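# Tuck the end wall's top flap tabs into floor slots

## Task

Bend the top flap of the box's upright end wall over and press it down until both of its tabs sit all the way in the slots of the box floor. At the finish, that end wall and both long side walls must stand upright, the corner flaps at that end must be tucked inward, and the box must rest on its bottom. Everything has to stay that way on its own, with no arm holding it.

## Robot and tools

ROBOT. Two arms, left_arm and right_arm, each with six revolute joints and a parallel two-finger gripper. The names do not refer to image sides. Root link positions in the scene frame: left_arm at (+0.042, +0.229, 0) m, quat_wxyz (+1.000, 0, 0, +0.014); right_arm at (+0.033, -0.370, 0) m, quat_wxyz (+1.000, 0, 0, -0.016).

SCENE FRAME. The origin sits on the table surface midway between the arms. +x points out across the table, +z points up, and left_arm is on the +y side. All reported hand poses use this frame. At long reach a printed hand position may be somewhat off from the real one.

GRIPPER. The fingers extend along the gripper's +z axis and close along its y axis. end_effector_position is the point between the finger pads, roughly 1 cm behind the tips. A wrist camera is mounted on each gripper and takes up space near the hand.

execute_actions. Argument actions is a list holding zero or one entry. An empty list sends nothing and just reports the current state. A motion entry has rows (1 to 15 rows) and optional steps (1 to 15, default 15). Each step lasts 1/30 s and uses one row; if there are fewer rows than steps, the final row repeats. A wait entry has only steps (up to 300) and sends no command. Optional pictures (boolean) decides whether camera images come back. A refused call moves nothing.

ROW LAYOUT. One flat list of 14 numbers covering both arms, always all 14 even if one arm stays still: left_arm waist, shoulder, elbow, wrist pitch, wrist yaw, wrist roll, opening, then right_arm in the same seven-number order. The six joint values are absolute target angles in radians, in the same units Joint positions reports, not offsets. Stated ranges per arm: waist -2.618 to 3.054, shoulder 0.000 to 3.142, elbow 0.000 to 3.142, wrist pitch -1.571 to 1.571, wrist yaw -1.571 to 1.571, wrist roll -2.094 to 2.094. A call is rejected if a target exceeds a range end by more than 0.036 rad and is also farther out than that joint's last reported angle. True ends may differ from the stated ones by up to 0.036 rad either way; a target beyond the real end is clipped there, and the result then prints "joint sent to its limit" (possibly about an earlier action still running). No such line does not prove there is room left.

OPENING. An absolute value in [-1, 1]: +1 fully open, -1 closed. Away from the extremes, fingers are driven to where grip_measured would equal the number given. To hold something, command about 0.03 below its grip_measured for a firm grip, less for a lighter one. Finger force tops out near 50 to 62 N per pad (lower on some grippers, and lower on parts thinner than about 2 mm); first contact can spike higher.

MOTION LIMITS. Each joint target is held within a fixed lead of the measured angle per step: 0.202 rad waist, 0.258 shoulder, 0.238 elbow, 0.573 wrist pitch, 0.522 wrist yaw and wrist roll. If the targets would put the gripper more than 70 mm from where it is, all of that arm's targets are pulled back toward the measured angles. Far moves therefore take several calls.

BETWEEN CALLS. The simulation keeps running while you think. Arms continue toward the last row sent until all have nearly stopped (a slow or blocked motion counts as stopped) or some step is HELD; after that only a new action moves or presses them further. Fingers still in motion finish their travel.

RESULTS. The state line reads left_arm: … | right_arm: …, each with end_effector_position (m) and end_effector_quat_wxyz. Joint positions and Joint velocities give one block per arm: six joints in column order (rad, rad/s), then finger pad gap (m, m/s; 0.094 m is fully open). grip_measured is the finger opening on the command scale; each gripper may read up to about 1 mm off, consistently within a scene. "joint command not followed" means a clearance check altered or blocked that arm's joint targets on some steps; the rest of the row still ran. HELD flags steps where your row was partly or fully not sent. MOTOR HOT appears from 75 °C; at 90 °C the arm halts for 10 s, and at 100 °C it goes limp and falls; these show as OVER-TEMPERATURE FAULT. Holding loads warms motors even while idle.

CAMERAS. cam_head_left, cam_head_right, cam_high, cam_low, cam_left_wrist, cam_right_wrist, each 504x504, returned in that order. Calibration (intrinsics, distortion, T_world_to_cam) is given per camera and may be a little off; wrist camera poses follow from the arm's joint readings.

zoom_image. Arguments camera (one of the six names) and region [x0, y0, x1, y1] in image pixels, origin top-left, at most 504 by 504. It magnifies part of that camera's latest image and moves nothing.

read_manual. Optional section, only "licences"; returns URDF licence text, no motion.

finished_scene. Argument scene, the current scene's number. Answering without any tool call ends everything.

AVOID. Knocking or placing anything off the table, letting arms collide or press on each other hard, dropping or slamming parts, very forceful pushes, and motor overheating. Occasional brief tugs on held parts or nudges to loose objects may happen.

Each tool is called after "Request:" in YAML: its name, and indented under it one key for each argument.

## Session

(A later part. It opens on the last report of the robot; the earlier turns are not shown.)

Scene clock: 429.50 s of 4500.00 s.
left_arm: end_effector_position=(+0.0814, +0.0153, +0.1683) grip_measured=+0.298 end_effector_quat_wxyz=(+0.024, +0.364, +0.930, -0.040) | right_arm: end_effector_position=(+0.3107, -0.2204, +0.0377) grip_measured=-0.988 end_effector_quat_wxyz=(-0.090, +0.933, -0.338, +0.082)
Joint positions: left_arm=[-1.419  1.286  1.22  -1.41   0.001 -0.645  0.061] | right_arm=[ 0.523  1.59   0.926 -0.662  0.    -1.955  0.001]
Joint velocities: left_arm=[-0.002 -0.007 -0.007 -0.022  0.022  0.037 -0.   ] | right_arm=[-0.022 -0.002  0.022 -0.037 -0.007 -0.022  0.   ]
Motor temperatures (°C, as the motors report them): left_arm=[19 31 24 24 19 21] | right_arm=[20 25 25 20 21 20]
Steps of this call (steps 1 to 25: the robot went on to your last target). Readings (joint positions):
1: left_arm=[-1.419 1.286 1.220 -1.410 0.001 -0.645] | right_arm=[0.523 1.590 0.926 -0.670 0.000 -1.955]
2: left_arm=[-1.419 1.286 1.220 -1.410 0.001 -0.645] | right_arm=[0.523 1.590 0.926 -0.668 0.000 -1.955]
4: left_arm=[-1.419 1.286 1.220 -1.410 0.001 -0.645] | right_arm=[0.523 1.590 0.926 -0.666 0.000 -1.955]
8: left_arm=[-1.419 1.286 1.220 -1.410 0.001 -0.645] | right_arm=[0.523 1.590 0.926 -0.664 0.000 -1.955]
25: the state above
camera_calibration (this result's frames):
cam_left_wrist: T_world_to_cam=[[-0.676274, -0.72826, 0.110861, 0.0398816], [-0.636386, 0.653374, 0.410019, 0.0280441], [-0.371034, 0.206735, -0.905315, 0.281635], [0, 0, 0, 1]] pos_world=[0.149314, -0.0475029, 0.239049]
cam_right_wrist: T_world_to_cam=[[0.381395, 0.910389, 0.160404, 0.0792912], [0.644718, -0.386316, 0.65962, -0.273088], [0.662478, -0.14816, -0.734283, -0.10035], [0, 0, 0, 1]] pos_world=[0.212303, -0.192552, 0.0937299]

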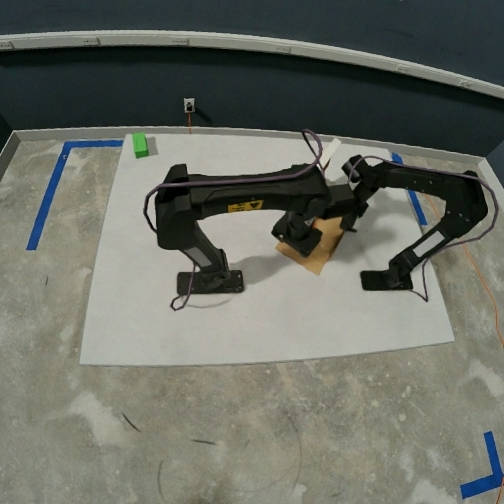

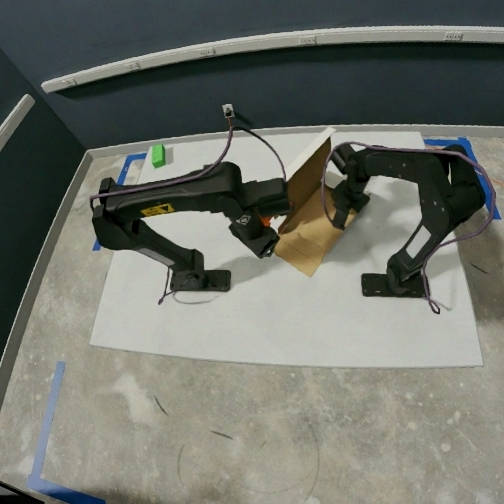

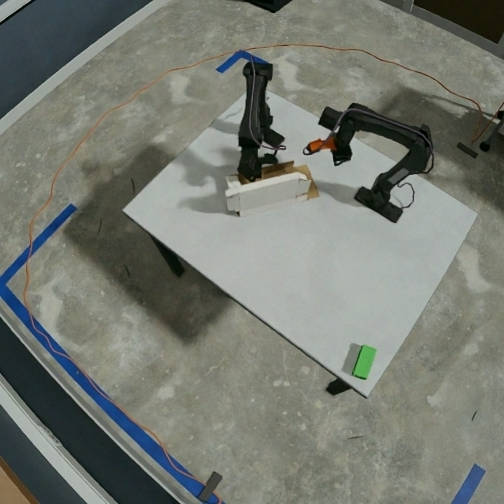

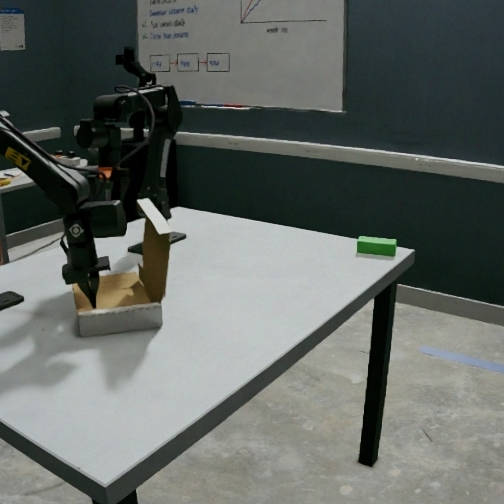

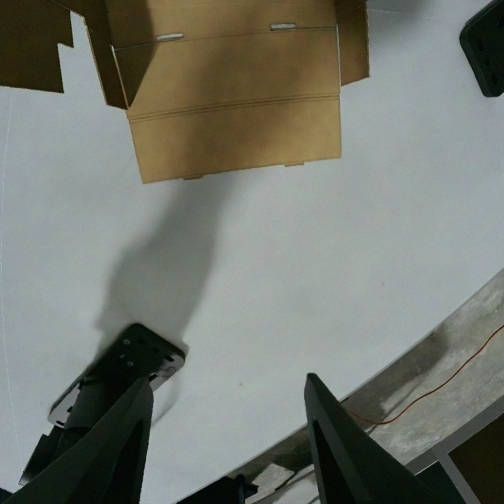

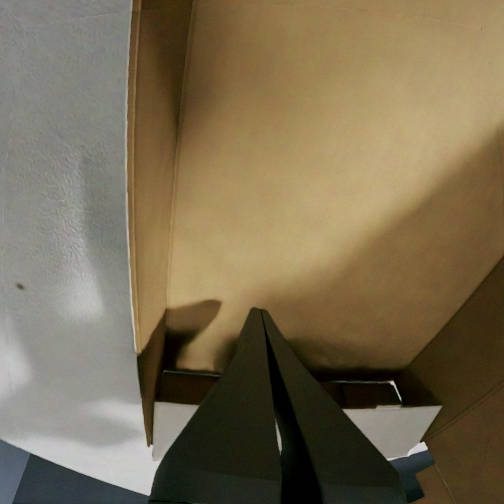

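Request:
execute_actions:
  actions:
    - {"rows":[[-1.42,1.3,1.2,-1.4,0,-0.65,0.3,0.45,1.45,1.2,-1.1,0,-1.5,0.5]]}
  pictures: false

Request:
execute_actions:
  actions:
    - {"rows":[[-1.42,1.3,1.2,-1.4,0,-0.65,0.3,0.28,1.75,1.6,-1.42,0,-0.64,0.5]]}
  pictures: false

Request:
execute_actions:
  actions:
    - {"steps":25}
  pictures: false

Request:
execute_actions:
  actions:
    - {"rows":[[-1.42,1.3,1.2,-1.4,0,-0.65,0.3,0.28,1.86,1.50,-1.20,0,-0.64,0.5]]}
  pictures: false

Request:
execute_actions:
  actions:
    - {"steps":25}

Scene clock: 451.83 s of 4500.00 s.
left_arm: end_effector_position=(+0.0814, +0.0153, +0.1683) grip_measured=+0.298 end_effector_quat_wxyz=(+0.024, +0.364, +0.930, -0.040) | right_arm: end_effector_position=(+0.3074, -0.2465, +0.1358) grip_measured=+0.498 end_effector_quat_wxyz=(-0.105, +0.820, -0.558, +0.066)
Joint positions: left_arm=[-1.419  1.286  1.22  -1.41   0.001 -0.645  0.061] | right_arm=[ 0.453  1.446  1.19  -1.065  0.003 -1.526  0.07 ]
Joint velocities: left_arm=[-0.032 -0.017 -0.027  0.037  0.066  0.022 -0.   ] | right_arm=[ 0.007 -0.017 -0.017 -0.168 -0.022  0.095 -0.001]
Motor temperatures (°C, as the motors report them): left_arm=[19 28 23 24 19 21] | right_arm=[20 26 24 20 20 20]
Steps of this call (steps 1 to 15: the robot went on to your last target; steps 16 to 90: nothing new was sent; then 18.83 s passed at rest; steps 91 to 105: all 15 steps of this action). Readings (joint positions):
91: left_arm=[-1.419 1.286 1.220 -1.410 0.001 -0.645] | right_arm=[0.518 1.588 0.946 -0.704 -0.000 -1.907]
92: left_arm=[-1.419 1.286 1.220 -1.410 0.001 -0.645] | right_arm=[0.505 1.582 0.984 -0.775 -0.001 -1.848]
94: left_arm=[-1.419 1.286 1.220 -1.410 0.001 -0.645] | right_arm=[0.476 1.545 1.074 -0.875 0.000 -1.743]
98: left_arm=[-1.419 1.286 1.220 -1.410 0.001 -0.645] | right_arm=[0.453 1.456 1.186 -0.976 0.003 -1.602]
105: the state above

Scene clock: 452.33 s of 4500.00 s.
left_arm: end_effector_position=(+0.0814, +0.0153, +0.1683) grip_measured=+0.298 end_effector_quat_wxyz=(+0.024, +0.364, +0.930, -0.040) | right_arm: end_effector_position=(+0.3416, -0.2940, +0.1360) grip_measured=+0.498 end_effector_quat_wxyz=(-0.017, -0.449, +0.894, +0.000)
Joint positions: left_arm=[-1.419  1.286  1.22  -1.41   0.001 -0.645  0.061] | right_arm=[ 0.274  1.776  1.565 -1.393  0.007 -0.688  0.07 ]
Joint velocities: left_arm=[-0.007  0.002 -0.037 -0.022 -0.007  0.066  0.   ] | right_arm=[ 0.007  0.002  0.012 -0.11  -0.037  0.33   0.001]
Motor temperatures (°C, as the motors report them): left_arm=[19 28 23 24 19 21] | right_arm=[20 26 24 20 20 20]
Steps of this call (steps 1 to 15: all 15 steps of this action). Readings (joint positions):
1: left_arm=[-1.419 1.286 1.220 -1.410 0.001 -0.645] | right_arm=[0.433 1.477 1.226 -1.128 -0.006 -1.453]
2: left_arm=[-1.419 1.286 1.220 -1.410 0.001 -0.645] | right_arm=[0.390 1.543 1.306 -1.219 -0.011 -1.356]
4: left_arm=[-1.419 1.286 1.220 -1.410 0.001 -0.645] | right_arm=[0.309 1.683 1.460 -1.288 -0.004 -1.159]
8: left_arm=[-1.419 1.286 1.220 -1.410 0.001 -0.645] | right_arm=[0.270 1.776 1.558 -1.317 0.007 -0.855]
15: the state above

Scene clock: 453.17 s of 4500.00 s.
left_arm: end_effector_position=(+0.0814, +0.0153, +0.1683) grip_measured=+0.298 end_effector_quat_wxyz=(+0.024, +0.364, +0.930, -0.040) | right_arm: end_effector_position=(+0.3375, -0.2950, +0.1361) grip_measured=+0.498 end_effector_quat_wxyz=(-0.026, -0.429, +0.903, +0.002)
Joint positions: left_arm=[-1.419  1.286  1.22  -1.41   0.001 -0.645  0.061] | right_arm=[ 0.274  1.776  1.565 -1.41   0.007 -0.645  0.07 ]
Joint velocities: left_arm=[ 0.022  0.002 -0.007 -0.051  0.007 -0.007 -0.001] | right_arm=[ 0.007  0.012  0.007 -0.051 -0.037  0.022 -0.001]
Motor temperatures (°C, as the motors report them): left_arm=[19 28 23 24 19 21] | right_arm=[20 27 24 20 20 20]
Steps of this call (steps 1 to 25: the robot went on to your last target). Readings (joint positions):
1: left_arm=[-1.419 1.286 1.220 -1.410 0.001 -0.645] | right_arm=[0.274 1.776 1.565 -1.397 0.007 -0.679]
2: left_arm=[-1.419 1.286 1.220 -1.410 0.001 -0.645] | right_arm=[0.274 1.776 1.565 -1.400 0.007 -0.673]
4: left_arm=[-1.419 1.286 1.220 -1.410 0.001 -0.645] | right_arm=[0.274 1.776 1.565 -1.404 0.007 -0.663]
8: left_arm=[-1.419 1.286 1.220 -1.410 0.001 -0.645] | right_arm=[0.274 1.776 1.565 -1.408 0.007 -0.652]
25: the state above

Scene clock: 453.67 s of 4500.00 s.
left_arm: end_effector_position=(+0.0814, +0.0153, +0.1683) grip_measured=+0.298 end_effector_quat_wxyz=(+0.024, +0.364, +0.930, -0.040) | right_arm: end_effector_position=(+0.3693, -0.2872, +0.0890) grip_measured=+0.498 end_effector_quat_wxyz=(-0.008, -0.429, +0.903, -0.002)
Joint positions: left_arm=[-1.419  1.286  1.22  -1.41   0.001 -0.645  0.061] | right_arm=[ 0.274  1.878  1.506 -1.214  0.007 -0.645  0.07 ]
Joint velocities: left_arm=[-0.012 -0.002  0.017 -0.037 -0.081 -0.022  0.   ] | right_arm=[ 0.007 -0.012 -0.007  0.007  0.022 -0.022  0.   ]
Motor temperatures (°C, as the motors report them): left_arm=[19 28 23 24 19 21] | right_arm=[20 27 24 20 20 20]
Steps of this call (steps 1 to 15: all 15 steps of this action). Readings (joint positions):
1: left_arm=[-1.419 1.286 1.220 -1.410 0.001 -0.645] | right_arm=[0.274 1.780 1.558 -1.393 0.007 -0.645]
2: left_arm=[-1.419 1.286 1.220 -1.410 0.001 -0.645] | right_arm=[0.274 1.786 1.549 -1.361 0.007 -0.645]
4: left_arm=[-1.419 1.286 1.220 -1.410 0.001 -0.645] | right_arm=[0.274 1.820 1.532 -1.304 0.007 -0.645]
8: left_arm=[-1.419 1.286 1.220 -1.410 0.001 -0.645] | right_arm=[0.274 1.875 1.509 -1.240 0.007 -0.645]
15: the state above

Scene clock: 454.50 s of 4500.00 s.
left_arm: end_effector_position=(+0.0814, +0.0153, +0.1683) grip_measured=+0.298 end_effector_quat_wxyz=(+0.024, +0.364, +0.930, -0.040) | right_arm: end_effector_position=(+0.3704, -0.2869, +0.0889) grip_measured=+0.498 end_effector_quat_wxyz=(-0.006, -0.429, +0.903, -0.003)
Joint positions: left_arm=[-1.419  1.286  1.22  -1.41   0.001 -0.645  0.061] | right_arm=[ 0.274  1.878  1.506 -1.21   0.007 -0.645  0.07 ]
Joint velocities: left_arm=[-0.012  0.002 -0.012 -0.022 -0.007 -0.022  0.001] | right_arm=[ 0.002  0.007  0.007  0.007 -0.051 -0.007  0.001]
Motor temperatures (°C, as the motors report them): left_arm=[19 28 23 24 19 21] | right_arm=[20 27 24 20 20 20]
Steps of this call (steps 1 to 15: the robot went on to your last target; steps 16 to 25: nothing new was sent). Readings (joint positions):
1: left_arm=[-1.419 1.286 1.220 -1.410 0.001 -0.645] | right_arm=[0.274 1.878 1.506 -1.213 0.007 -0.645]
2: left_arm=[-1.419 1.286 1.220 -1.410 0.001 -0.645] | right_arm=[0.274 1.878 1.506 -1.212 0.007 -0.645]
4: left_arm=[-1.419 1.286 1.220 -1.410 0.001 -0.645] | right_arm=[0.274 1.878 1.506 -1.211 0.007 -0.645]
8: left_arm=[-1.419 1.286 1.220 -1.410 0.001 -0.645] | right_arm=[0.274 1.878 1.506 -1.210 0.007 -0.645]
25: the state above
All arms were judged still, so your last target was given up. Only a new action makes them travel on or press farther. Fingers that are still opening or closing keep moving.
camera_calibration (this result's frames):
cam_left_wrist: T_world_to_cam=[[-0.676274, -0.72826, 0.110861, 0.0398816], [-0.636386, 0.653374, 0.410019, 0.0280441], [-0.371034, 0.206735, -0.905315, 0.281635], [0, 0, 0, 1]] pos_world=[0.149314, -0.0475029, 0.239049]
cam_right_wrist: T_world_to_cam=[[0.922019, -0.385746, -0.0328699, -0.446155], [-0.303828, -0.773602, 0.556083, -0.121615], [-0.239935, -0.502732, -0.830477, 0.128945], [0, 0, 0, 1]] pos_world=[0.405352, -0.201359, 0.160048]

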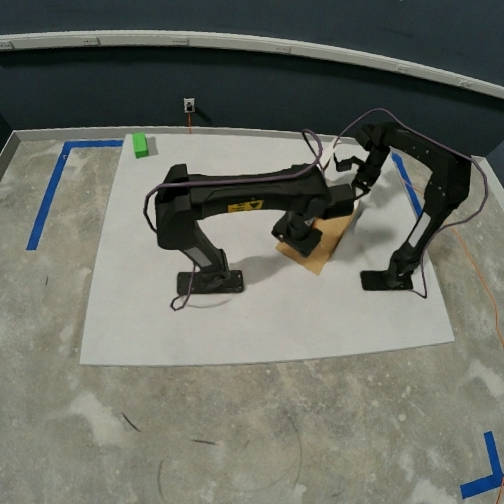

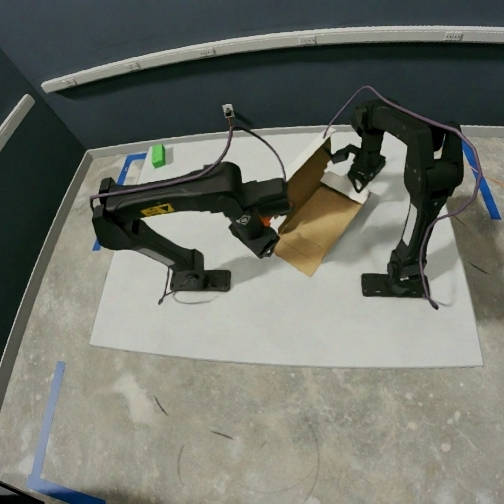

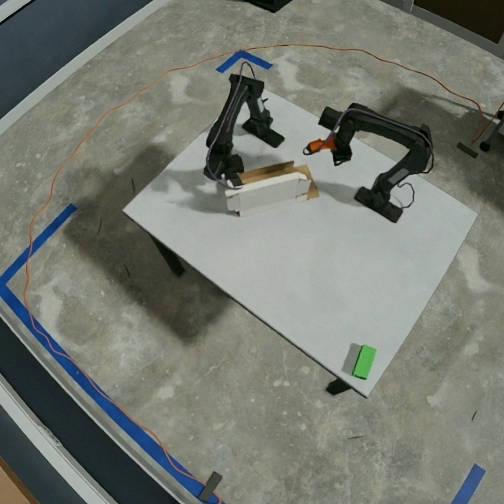

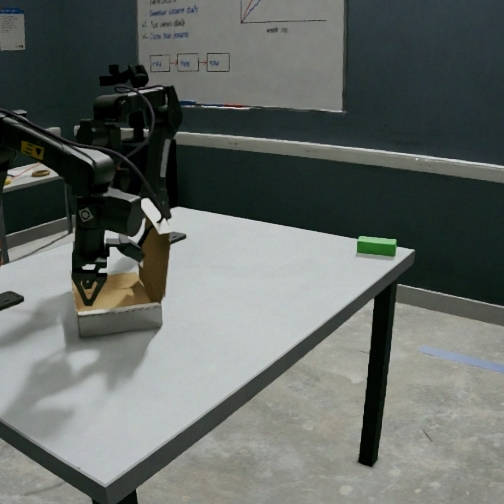

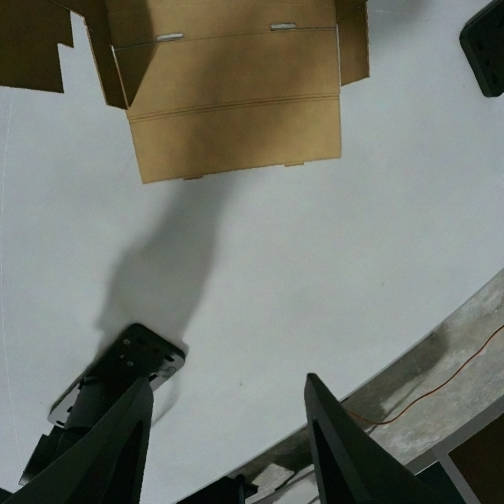

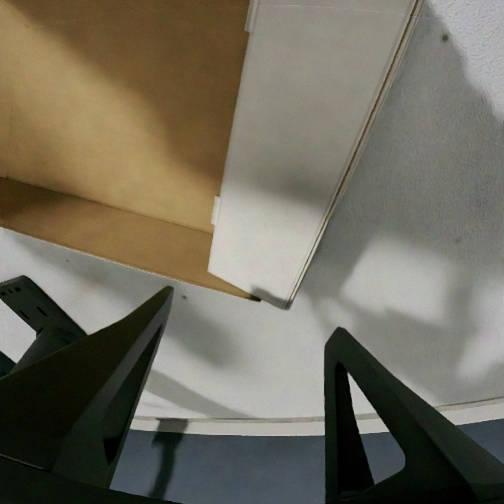

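Request:
execute_actions:
  actions:
    - {"rows":[[-1.42,1.3,1.2,-1.4,0,-0.65,0.3,0.23,1.87,1.50,-1.17,0,-0.69,0.5]]}
  pictures: false

Request:
execute_actions:
  actions:
    - {"rows":[[-1.42,1.3,1.2,-1.4,0,-0.65,0.3,0.23,1.90,1.43,-1.08,0,-0.69,0.5]]}
  pictures: false

Request:
execute_actions:
  actions:
    - {"steps":20}

Scene clock: 467.50 s of 4500.00 s.
left_arm: end_effector_position=(+0.0814, +0.0153, +0.1683) grip_measured=+0.298 end_effector_quat_wxyz=(+0.024, +0.364, +0.930, -0.040) | right_arm: end_effector_position=(+0.3808, -0.2999, +0.0890) grip_measured=+0.498 end_effector_quat_wxyz=(+0.009, -0.426, +0.905, -0.005)
Joint positions: left_arm=[-1.419  1.286  1.22  -1.41   0.001 -0.645  0.061] | right_arm=[ 0.23   1.878  1.506 -1.18   0.005 -0.682  0.07 ]
Joint velocities: left_arm=[ 0.007 -0.012 -0.002  0.037  0.022 -0.066  0.   ] | right_arm=[ 0.002 -0.002  0.017 -0.007 -0.007 -0.051 -0.001]
Motor temperatures (°C, as the motors report them): left_arm=[19 27 23 24 19 21] | right_arm=[20 28 24 20 20 20]
Steps of this call (steps 1 to 90: nothing new was sent; then 9.50 s passed at rest; steps 91 to 105: all 15 steps of this action). Readings (joint positions):
91: left_arm=[-1.419 1.286 1.220 -1.410 0.001 -0.645] | right_arm=[0.270 1.878 1.506 -1.207 0.006 -0.650]
92: left_arm=[-1.419 1.286 1.220 -1.410 0.001 -0.645] | right_arm=[0.264 1.878 1.506 -1.202 0.005 -0.657]
94: left_arm=[-1.419 1.286 1.220 -1.410 0.001 -0.645] | right_arm=[0.244 1.878 1.506 -1.193 0.005 -0.667]
98: left_arm=[-1.419 1.286 1.220 -1.410 0.001 -0.645] | right_arm=[0.230 1.878 1.506 -1.184 0.005 -0.676]
105: the state above

Scene clock: 468.00 s of 4500.00 s.
left_arm: end_effector_position=(+0.0814, +0.0153, +0.1683) grip_measured=+0.298 end_effector_quat_wxyz=(+0.024, +0.364, +0.930, -0.040) | right_arm: end_effector_position=(+0.3821, -0.2997, +0.0633) grip_measured=+0.498 end_effector_quat_wxyz=(+0.006, -0.427, +0.904, -0.004)
Joint positions: left_arm=[-1.419  1.286  1.22  -1.41   0.001 -0.645  0.061] | right_arm=[ 0.23   1.905  1.44  -1.092  0.005 -0.683  0.07 ]
Joint velocities: left_arm=[-0.002  0.007  0.012 -0.022 -0.066 -0.066 -0.001] | right_arm=[ 0.007  0.007 -0.002  0.066 -0.022 -0.037 -0.001]
Motor temperatures (°C, as the motors report them): left_arm=[19 27 23 24 19 21] | right_arm=[20 28 24 20 20 20]
Steps of this call (steps 1 to 15: all 15 steps of this action). Readings (joint positions):
1: left_arm=[-1.419 1.286 1.220 -1.410 0.001 -0.645] | right_arm=[0.230 1.878 1.498 -1.168 0.005 -0.682]
2: left_arm=[-1.419 1.286 1.220 -1.410 0.001 -0.645] | right_arm=[0.230 1.878 1.485 -1.150 0.005 -0.682]
4: left_arm=[-1.419 1.286 1.220 -1.410 0.001 -0.645] | right_arm=[0.230 1.888 1.458 -1.127 0.005 -0.683]
8: left_arm=[-1.419 1.286 1.220 -1.410 0.001 -0.645] | right_arm=[0.230 1.905 1.440 -1.107 0.005 -0.683]
15: the state above

Scene clock: 468.67 s of 4500.00 s.
left_arm: end_effector_position=(+0.0814, +0.0153, +0.1683) grip_measured=+0.298 end_effector_quat_wxyz=(+0.024, +0.364, +0.930, -0.040) | right_arm: end_effector_position=(+0.3828, -0.2995, +0.0633) grip_measured=+0.498 end_effector_quat_wxyz=(+0.007, -0.427, +0.904, -0.004)
Joint positions: left_arm=[-1.419  1.286  1.22  -1.41   0.001 -0.645  0.061] | right_arm=[ 0.23   1.905  1.44  -1.089  0.005 -0.684  0.07 ]
Joint velocities: left_arm=[-0.007 -0.002  0.007 -0.037 -0.051 -0.051  0.   ] | right_arm=[ 0.022 -0.012  0.017 -0.007  0.095 -0.095  0.   ]
Motor temperatures (°C, as the motors report them): left_arm=[19 27 23 24 19 21] | right_arm=[20 28 24 20 20 20]
Steps of this call (steps 1 to 15: the robot went on to your last target; steps 16 to 20: nothing new was sent). Readings (joint positions):
1: left_arm=[-1.419 1.286 1.220 -1.410 0.001 -0.645] | right_arm=[0.230 1.905 1.440 -1.092 0.005 -0.683]
2: left_arm=[-1.419 1.286 1.220 -1.410 0.001 -0.645] | right_arm=[0.230 1.905 1.440 -1.091 0.005 -0.683]
4: left_arm=[-1.419 1.286 1.220 -1.410 0.001 -0.645] | right_arm=[0.230 1.905 1.440 -1.091 0.005 -0.684]
8: left_arm=[-1.419 1.286 1.220 -1.410 0.001 -0.645] | right_arm=[0.230 1.905 1.440 -1.090 0.005 -0.684]
20: the state above
All arms were judged still, so your last target was given up. Only a new action makes them travel on or press farther. Fingers that are still opening or closing keep moving.
camera_calibration (this result's frames):
cam_left_wrist: T_world_to_cam=[[-0.676274, -0.72826, 0.110861, 0.0398816], [-0.636386, 0.653374, 0.410019, 0.0280441], [-0.371034, 0.206735, -0.905315, 0.281635], [0, 0, 0, 1]] pos_world=[0.149314, -0.0475029, 0.239049]
cam_right_wrist: T_world_to_cam=[[0.920671, -0.390128, -0.0128806, -0.465347], [-0.321382, -0.77634, 0.542227, -0.10661], [-0.221537, -0.495073, -0.840133, 0.100177], [0, 0, 0, 1]] pos_world=[0.416362, -0.214716, 0.135975]

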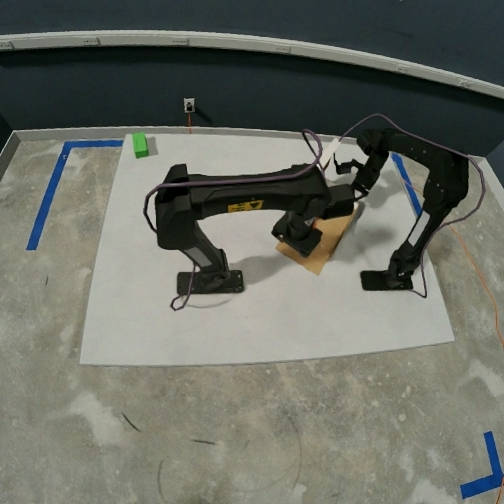

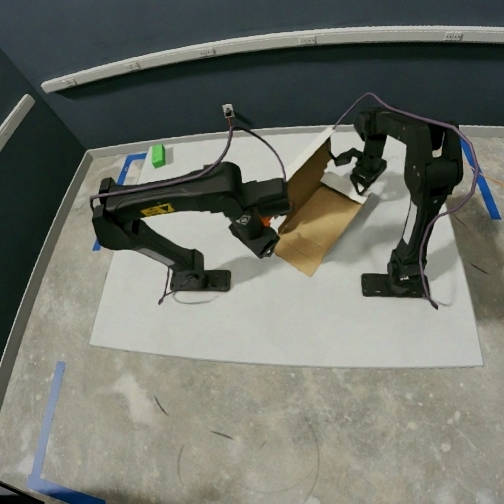

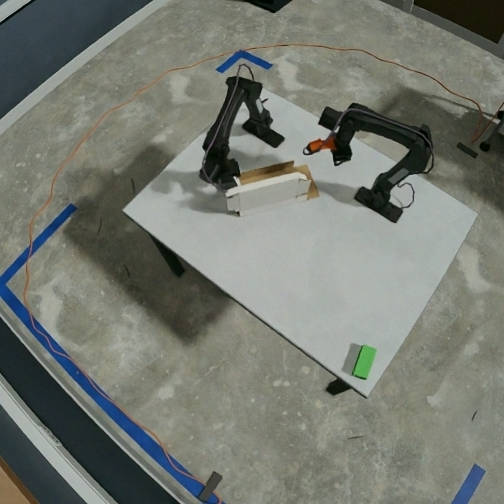

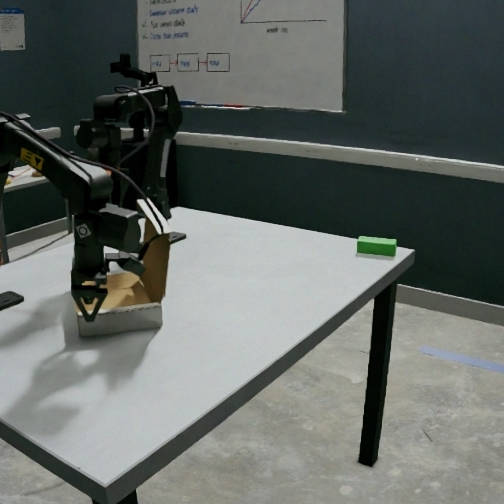

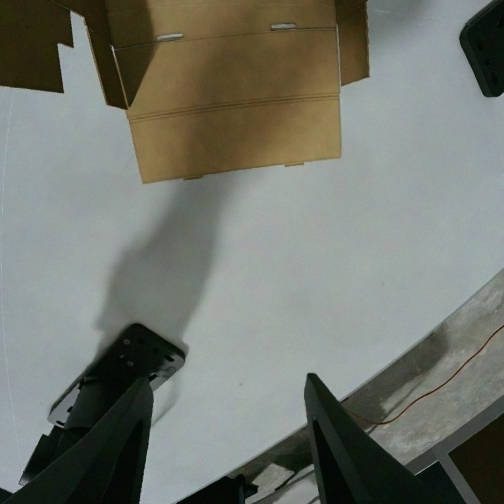

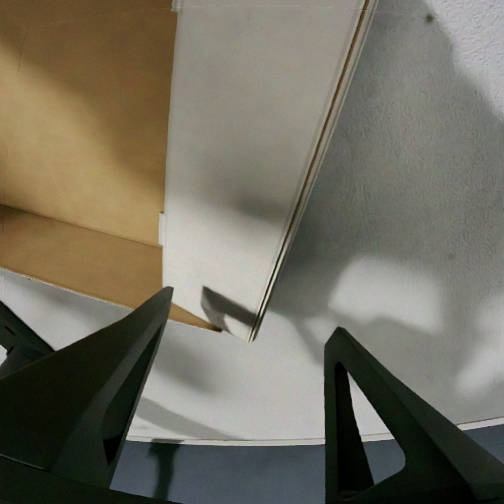

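Request:
execute_actions:
  actions:
    - {"rows":[[-1.42,1.3,1.2,-1.4,0,-0.65,0.3,0.23,1.92,1.39,-1.03,0,-0.69,0.5],[-1.42,1.3,1.2,-1.4,0,-0.65,0.3,0.23,1.92,1.39,-1.03,0,-0.69,0.5],[-1.42,1.3,1.2,-1.4,0,-0.65,0.3,0.23,1.92,1.39,-1.03,0,-0.69,0.5],[-1.42,1.3,1.2,-1.4,0,-0.65,0.3,0.23,1.92,1.39,-1.03,0,-0.69,0.5],[-1.42,1.3,1.2,-1.4,0,-0.65,0.3,0.23,1.935,1.34,-0.97,0,-0.69,0.5],[-1.42,1.3,1.2,-1.4,0,-0.65,0.3,0.23,1.935,1.34,-0.97,0,-0.69,0.5],[-1.42,1.3,1.2,-1.4,0,-0.65,0.3,0.23,1.935,1.34,-0.97,0,-0.69,0.5],[-1.42,1.3,1.2,-1.4,0,-0.65,0.3,0.23,1.935,1.34,-0.97,0,-0.69,0.5],[-1.42,1.3,1.2,-1.4,0,-0.65,0.3,0.23,1.95,1.29,-0.91,0,-0.69,0.5]]}
  pictures: false

Request:
execute_actions:
  actions:
    - {"steps":25}

Scene clock: 484.97 s of 4500.00 s.
left_arm: end_effector_position=(+0.0814, +0.0153, +0.1683) grip_measured=+0.298 end_effector_quat_wxyz=(+0.024, +0.364, +0.930, -0.040) | right_arm: end_effector_position=(+0.3713, -0.2998, +0.0205) grip_measured=+0.498 end_effector_quat_wxyz=(-0.005, -0.427, +0.904, +0.004)
Joint positions: left_arm=[-1.419  1.286  1.22  -1.41   0.001 -0.645  0.061] | right_arm=[ 0.23   1.939  1.308 -0.952 -0.006 -0.684  0.07 ]
Joint velocities: left_arm=[-0.002  0.007  0.012 -0.051 -0.007  0.022 -0.   ] | right_arm=[-0.002  0.125 -0.1    0.227  0.139 -0.066 -0.   ]
Motor temperatures (°C, as the motors report them): left_arm=[19 27 23 24 19 21] | right_arm=[20 28 24 19 20 20]
Steps of this call (steps 1 to 90: nothing new was sent; then 12.80 s passed at rest; steps 91 to 105: all 15 steps of this action). Readings (joint positions):
91: left_arm=[-1.419 1.286 1.220 -1.410 0.001 -0.645] | right_arm=[0.230 1.905 1.435 -1.082 0.005 -0.684]
92: left_arm=[-1.419 1.286 1.220 -1.410 0.001 -0.645] | right_arm=[0.230 1.905 1.428 -1.073 0.005 -0.684]
94: left_arm=[-1.419 1.286 1.220 -1.410 0.001 -0.645] | right_arm=[0.230 1.910 1.413 -1.060 0.005 -0.684]
98: left_arm=[-1.419 1.286 1.220 -1.410 0.001 -0.645] | right_arm=[0.230 1.921 1.366 -1.017 0.001 -0.684]
105: the state above

Scene clock: 485.80 s of 4500.00 s.
left_arm: end_effector_position=(+0.0814, +0.0153, +0.1683) grip_measured=+0.298 end_effector_quat_wxyz=(+0.024, +0.364, +0.930, -0.040) | right_arm: end_effector_position=(+0.3768, -0.2995, +0.0166) grip_measured=+0.498 end_effector_quat_wxyz=(+0.003, -0.427, +0.904, +0.000)
Joint positions: left_arm=[-1.419  1.286  1.22  -1.41   0.001 -0.645  0.061] | right_arm=[ 0.23   1.948  1.305 -0.921 -0.002 -0.684  0.07 ]
Joint velocities: left_arm=[-0.012 -0.002 -0.002  0.022 -0.037 -0.037  0.   ] | right_arm=[-0.012  0.007 -0.027 -0.051 -0.066 -0.051 -0.   ]
Motor temperatures (°C, as the motors report them): left_arm=[19 27 23 24 19 21] | right_arm=[20 28 24 19 20 20]
Steps of this call (steps 1 to 25: the robot went on to your last target). Readings (joint positions):
1: left_arm=[-1.419 1.286 1.220 -1.410 0.001 -0.645] | right_arm=[0.230 1.943 1.306 -0.946 -0.005 -0.684]
2: left_arm=[-1.419 1.286 1.220 -1.410 0.001 -0.645] | right_arm=[0.230 1.946 1.305 -0.941 -0.004 -0.684]
4: left_arm=[-1.419 1.286 1.220 -1.410 0.001 -0.645] | right_arm=[0.230 1.948 1.305 -0.933 -0.003 -0.684]
8: left_arm=[-1.419 1.286 1.220 -1.410 0.001 -0.645] | right_arm=[0.230 1.948 1.305 -0.924 -0.002 -0.684]
25: the state above
camera_calibration (this result's frames):
cam_left_wrist: T_world_to_cam=[[-0.676274, -0.72826, 0.110861, 0.0398816], [-0.636386, 0.653374, 0.410019, 0.0280441], [-0.371034, 0.206735, -0.905315, 0.281635], [0, 0, 0, 1]] pos_world=[0.149314, -0.0475029, 0.239049]
cam_right_wrist: T_world_to_cam=[[0.92078, -0.389264, -0.0252523, -0.459979], [-0.31452, -0.779153, 0.542216, -0.086597], [-0.23074, -0.491319, -0.83986, 0.0641927], [0, 0, 0, 1]] pos_world=[0.411115, -0.214986, 0.0892516]

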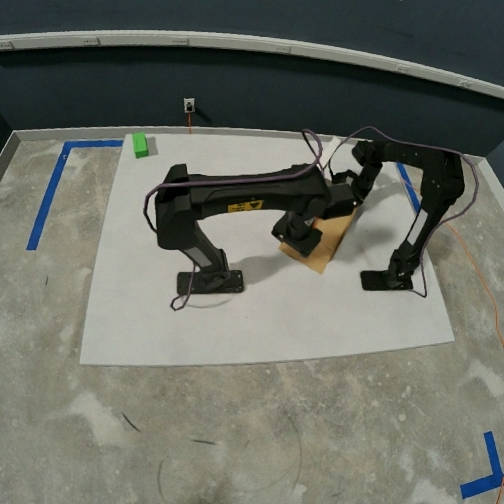

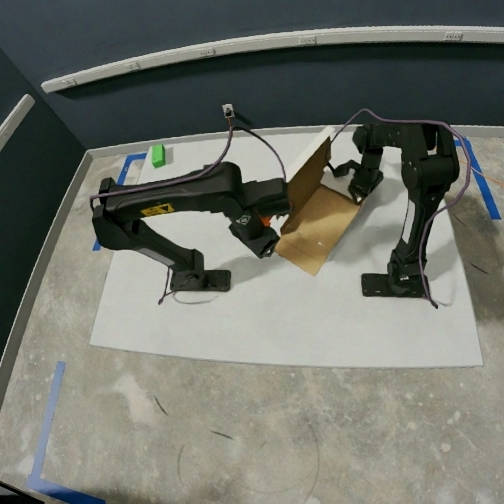

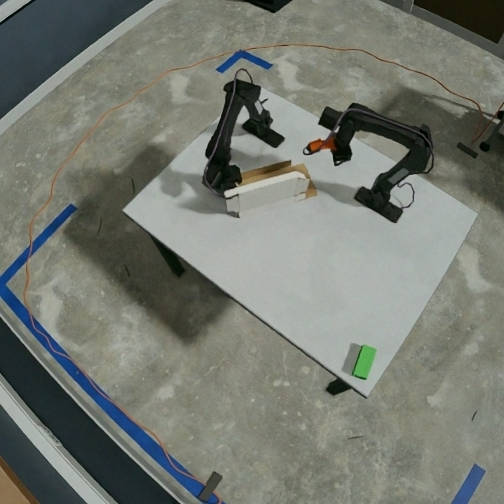

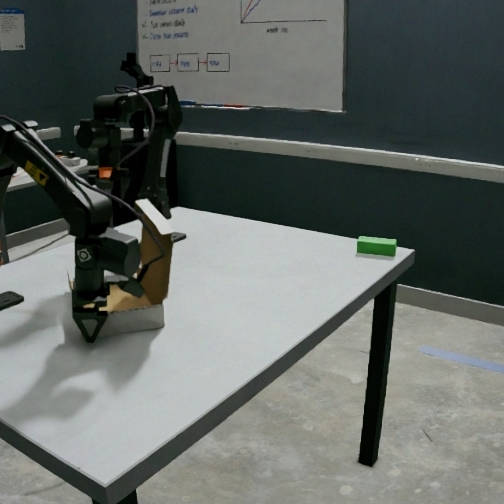

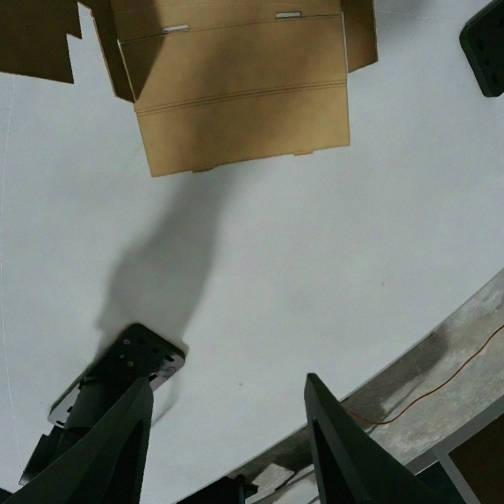

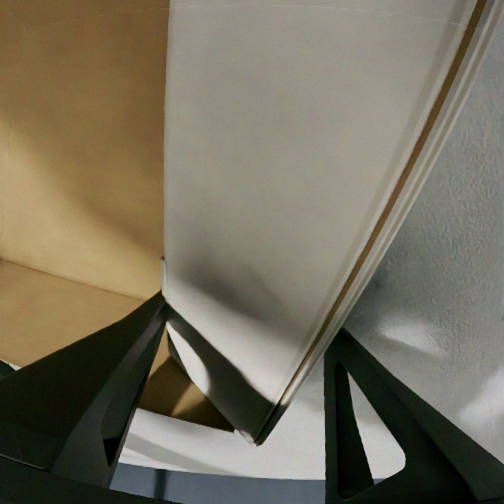

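Request:
execute_actions:
  actions:
    - {"rows":[[-1.42,1.3,1.2,-1.4,0,-0.65,0.3,0.23,1.95,1.30,-0.92,0,-0.69,0.4],[-1.42,1.3,1.2,-1.4,0,-0.65,0.3,0.23,1.95,1.30,-0.92,0,-0.69,0.3],[-1.42,1.3,1.2,-1.4,0,-0.65,0.3,0.23,1.95,1.30,-0.92,0,-0.69,0.2],[-1.42,1.3,1.2,-1.4,0,-0.65,0.3,0.23,1.95,1.30,-0.92,0,-0.69,0.1],[-1.42,1.3,1.2,-1.4,0,-0.65,0.3,0.23,1.95,1.30,-0.92,0,-0.69,0.0],[-1.42,1.3,1.2,-1.4,0,-0.65,0.3,0.23,1.95,1.30,-0.92,0,-0.69,-0.1],[-1.42,1.3,1.2,-1.4,0,-0.65,0.3,0.23,1.95,1.30,-0.92,0,-0.69,-0.2],[-1.42,1.3,1.2,-1.4,0,-0.65,0.3,0.23,1.95,1.30,-0.92,0,-0.69,-0.3],[-1.42,1.3,1.2,-1.4,0,-0.65,0.3,0.23,1.95,1.30,-0.92,0,-0.69,-0.4],[-1.42,1.3,1.2,-1.4,0,-0.65,0.3,0.23,1.95,1.30,-0.92,0,-0.69,-0.5],[-1.42,1.3,1.2,-1.4,0,-0.65,0.3,0.23,1.95,1.30,-0.92,0,-0.69,-0.6],[-1.42,1.3,1.2,-1.4,0,-0.65,0.3,0.23,1.95,1.30,-0.92,0,-0.69,-0.7],[-1.42,1.3,1.2,-1.4,0,-0.65,0.3,0.23,1.95,1.30,-0.92,0,-0.69,-0.8],[-1.42,1.3,1.2,-1.4,0,-0.65,0.3,0.23,1.95,1.30,-0.92,0,-0.69,-0.9]]}
  pictures: false

Request:
execute_actions:
  actions:
    - {"steps":20}

Scene clock: 514.43 s of 4500.00 s.
left_arm: end_effector_position=(+0.0814, +0.0153, +0.1683) grip_measured=+0.298 end_effector_quat_wxyz=(+0.024, +0.364, +0.930, -0.040) | right_arm: end_effector_position=(+0.3772, -0.3017, +0.0166) grip_measured=-0.881 end_effector_quat_wxyz=(+0.002, -0.428, +0.904, -0.006)
Joint positions: left_arm=[-1.419  1.286  1.22  -1.41   0.001 -0.645  0.061] | right_arm=[ 0.23   1.948  1.305 -0.922  0.011 -0.687  0.006]
Joint velocities: left_arm=[-0.002  0.007 -0.017 -0.022  0.022 -0.095  0.   ] | right_arm=[-0.002  0.002  0.007  0.007 -0.066  0.051 -0.026]
Motor temperatures (°C, as the motors report them): left_arm=[19 27 23 24 19 21] | right_arm=[20 28 23 19 20 20]
Steps of this call (steps 1 to 15: the robot went on to your last target; steps 16 to 90: nothing new was sent; then 25.13 s passed at rest; steps 91 to 105: all 15 steps of this action). Readings (joint positions):
91: left_arm=[-1.419 1.286 1.220 -1.410 0.001 -0.645] | right_arm=[0.230 1.948 1.305 -0.921 -0.002 -0.684]
92: left_arm=[-1.419 1.286 1.220 -1.410 0.001 -0.645] | right_arm=[0.230 1.948 1.305 -0.921 -0.002 -0.684]
94: left_arm=[-1.419 1.286 1.220 -1.410 0.001 -0.645] | right_arm=[0.230 1.948 1.305 -0.921 -0.001 -0.684]
98: left_arm=[-1.419 1.286 1.220 -1.410 0.001 -0.645] | right_arm=[0.230 1.948 1.305 -0.922 0.002 -0.686]
105: the state above

Scene clock: 515.10 s of 4500.00 s.
left_arm: end_effector_position=(+0.0814, +0.0153, +0.1683) grip_measured=+0.298 end_effector_quat_wxyz=(+0.024, +0.364, +0.930, -0.040) | right_arm: end_effector_position=(+0.3777, -0.3024, +0.0166) grip_measured=-0.890 end_effector_quat_wxyz=(+0.002, -0.428, +0.904, -0.008)
Joint positions: left_arm=[-1.419  1.286  1.22  -1.41   0.001 -0.645  0.061] | right_arm=[ 0.23   1.948  1.305 -0.92   0.014 -0.687  0.005]
Joint velocities: left_arm=[ 0.002  0.002 -0.007  0.051 -0.037 -0.037 -0.   ] | right_arm=[ 0.012 -0.012 -0.002 -0.007  0.022 -0.037  0.   ]
Motor temperatures (°C, as the motors report them): left_arm=[19 27 23 24 19 21] | right_arm=[20 28 23 19 20 20]
Steps of this call (steps 1 to 15: the robot went on to your last target; steps 16 to 20: nothing new was sent). Readings (joint positions):
1: left_arm=[-1.419 1.286 1.220 -1.410 0.001 -0.645] | right_arm=[0.230 1.948 1.305 -0.922 0.008 -0.687]
2: left_arm=[-1.419 1.286 1.220 -1.410 0.001 -0.645] | right_arm=[0.230 1.948 1.305 -0.921 0.011 -0.687]
4: left_arm=[-1.419 1.286 1.220 -1.410 0.001 -0.645] | right_arm=[0.230 1.948 1.305 -0.921 0.012 -0.687]
8: left_arm=[-1.419 1.286 1.220 -1.410 0.001 -0.645] | right_arm=[0.230 1.948 1.305 -0.920 0.014 -0.687]
20: the state above
All arms were judged still, so your last target was given up. Only a new action makes them travel on or press farther. Fingers that are still opening or closing keep moving.
camera_calibration (this result's frames):
cam_left_wrist: T_world_to_cam=[[-0.676274, -0.72826, 0.110861, 0.0398816], [-0.636386, 0.653374, 0.410019, 0.0280441], [-0.371034, 0.206735, -0.905315, 0.281635], [0, 0, 0, 1]] pos_world=[0.149314, -0.0475029, 0.239049]
cam_right_wrist: T_world_to_cam=[[0.921861, -0.387226, -0.0150935, -0.461895], [-0.31491, -0.77126, 0.553164, -0.0862713], [-0.22584, -0.505187, -0.832936, 0.0568076], [0, 0, 0, 1]] pos_world=[0.411465, -0.216697, 0.0880676]

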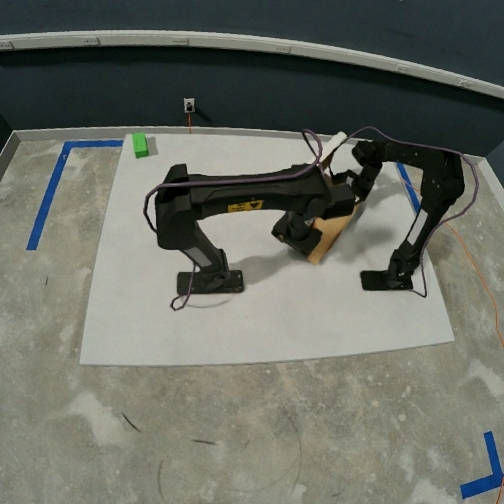

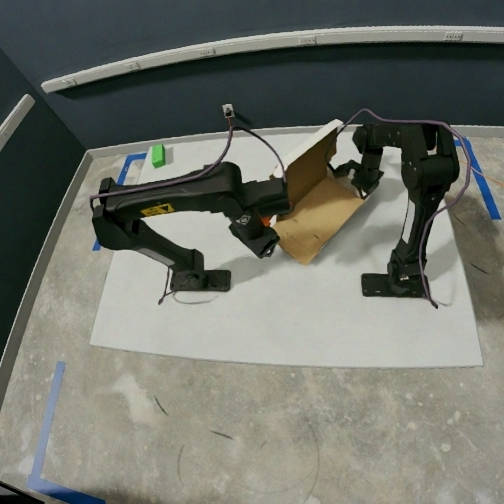

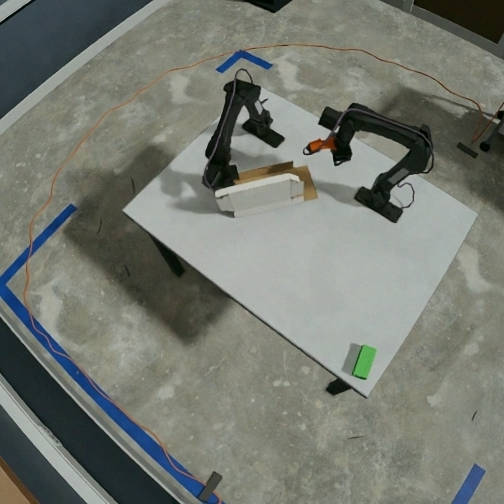

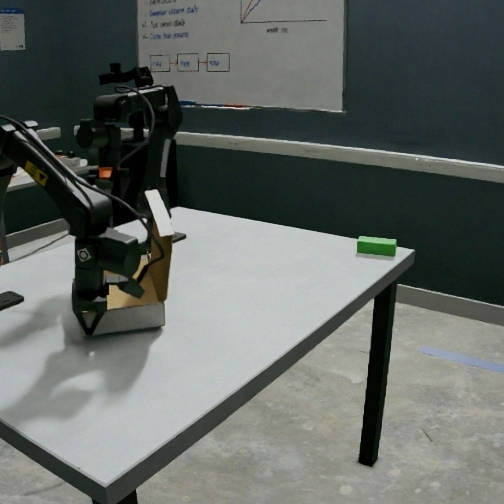

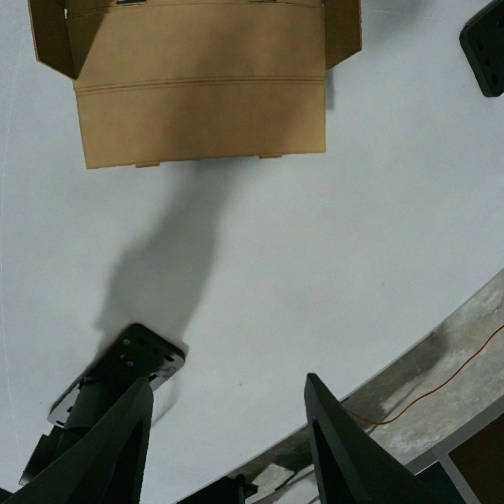

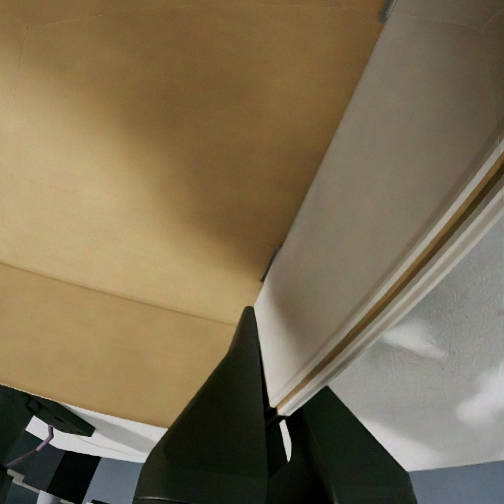

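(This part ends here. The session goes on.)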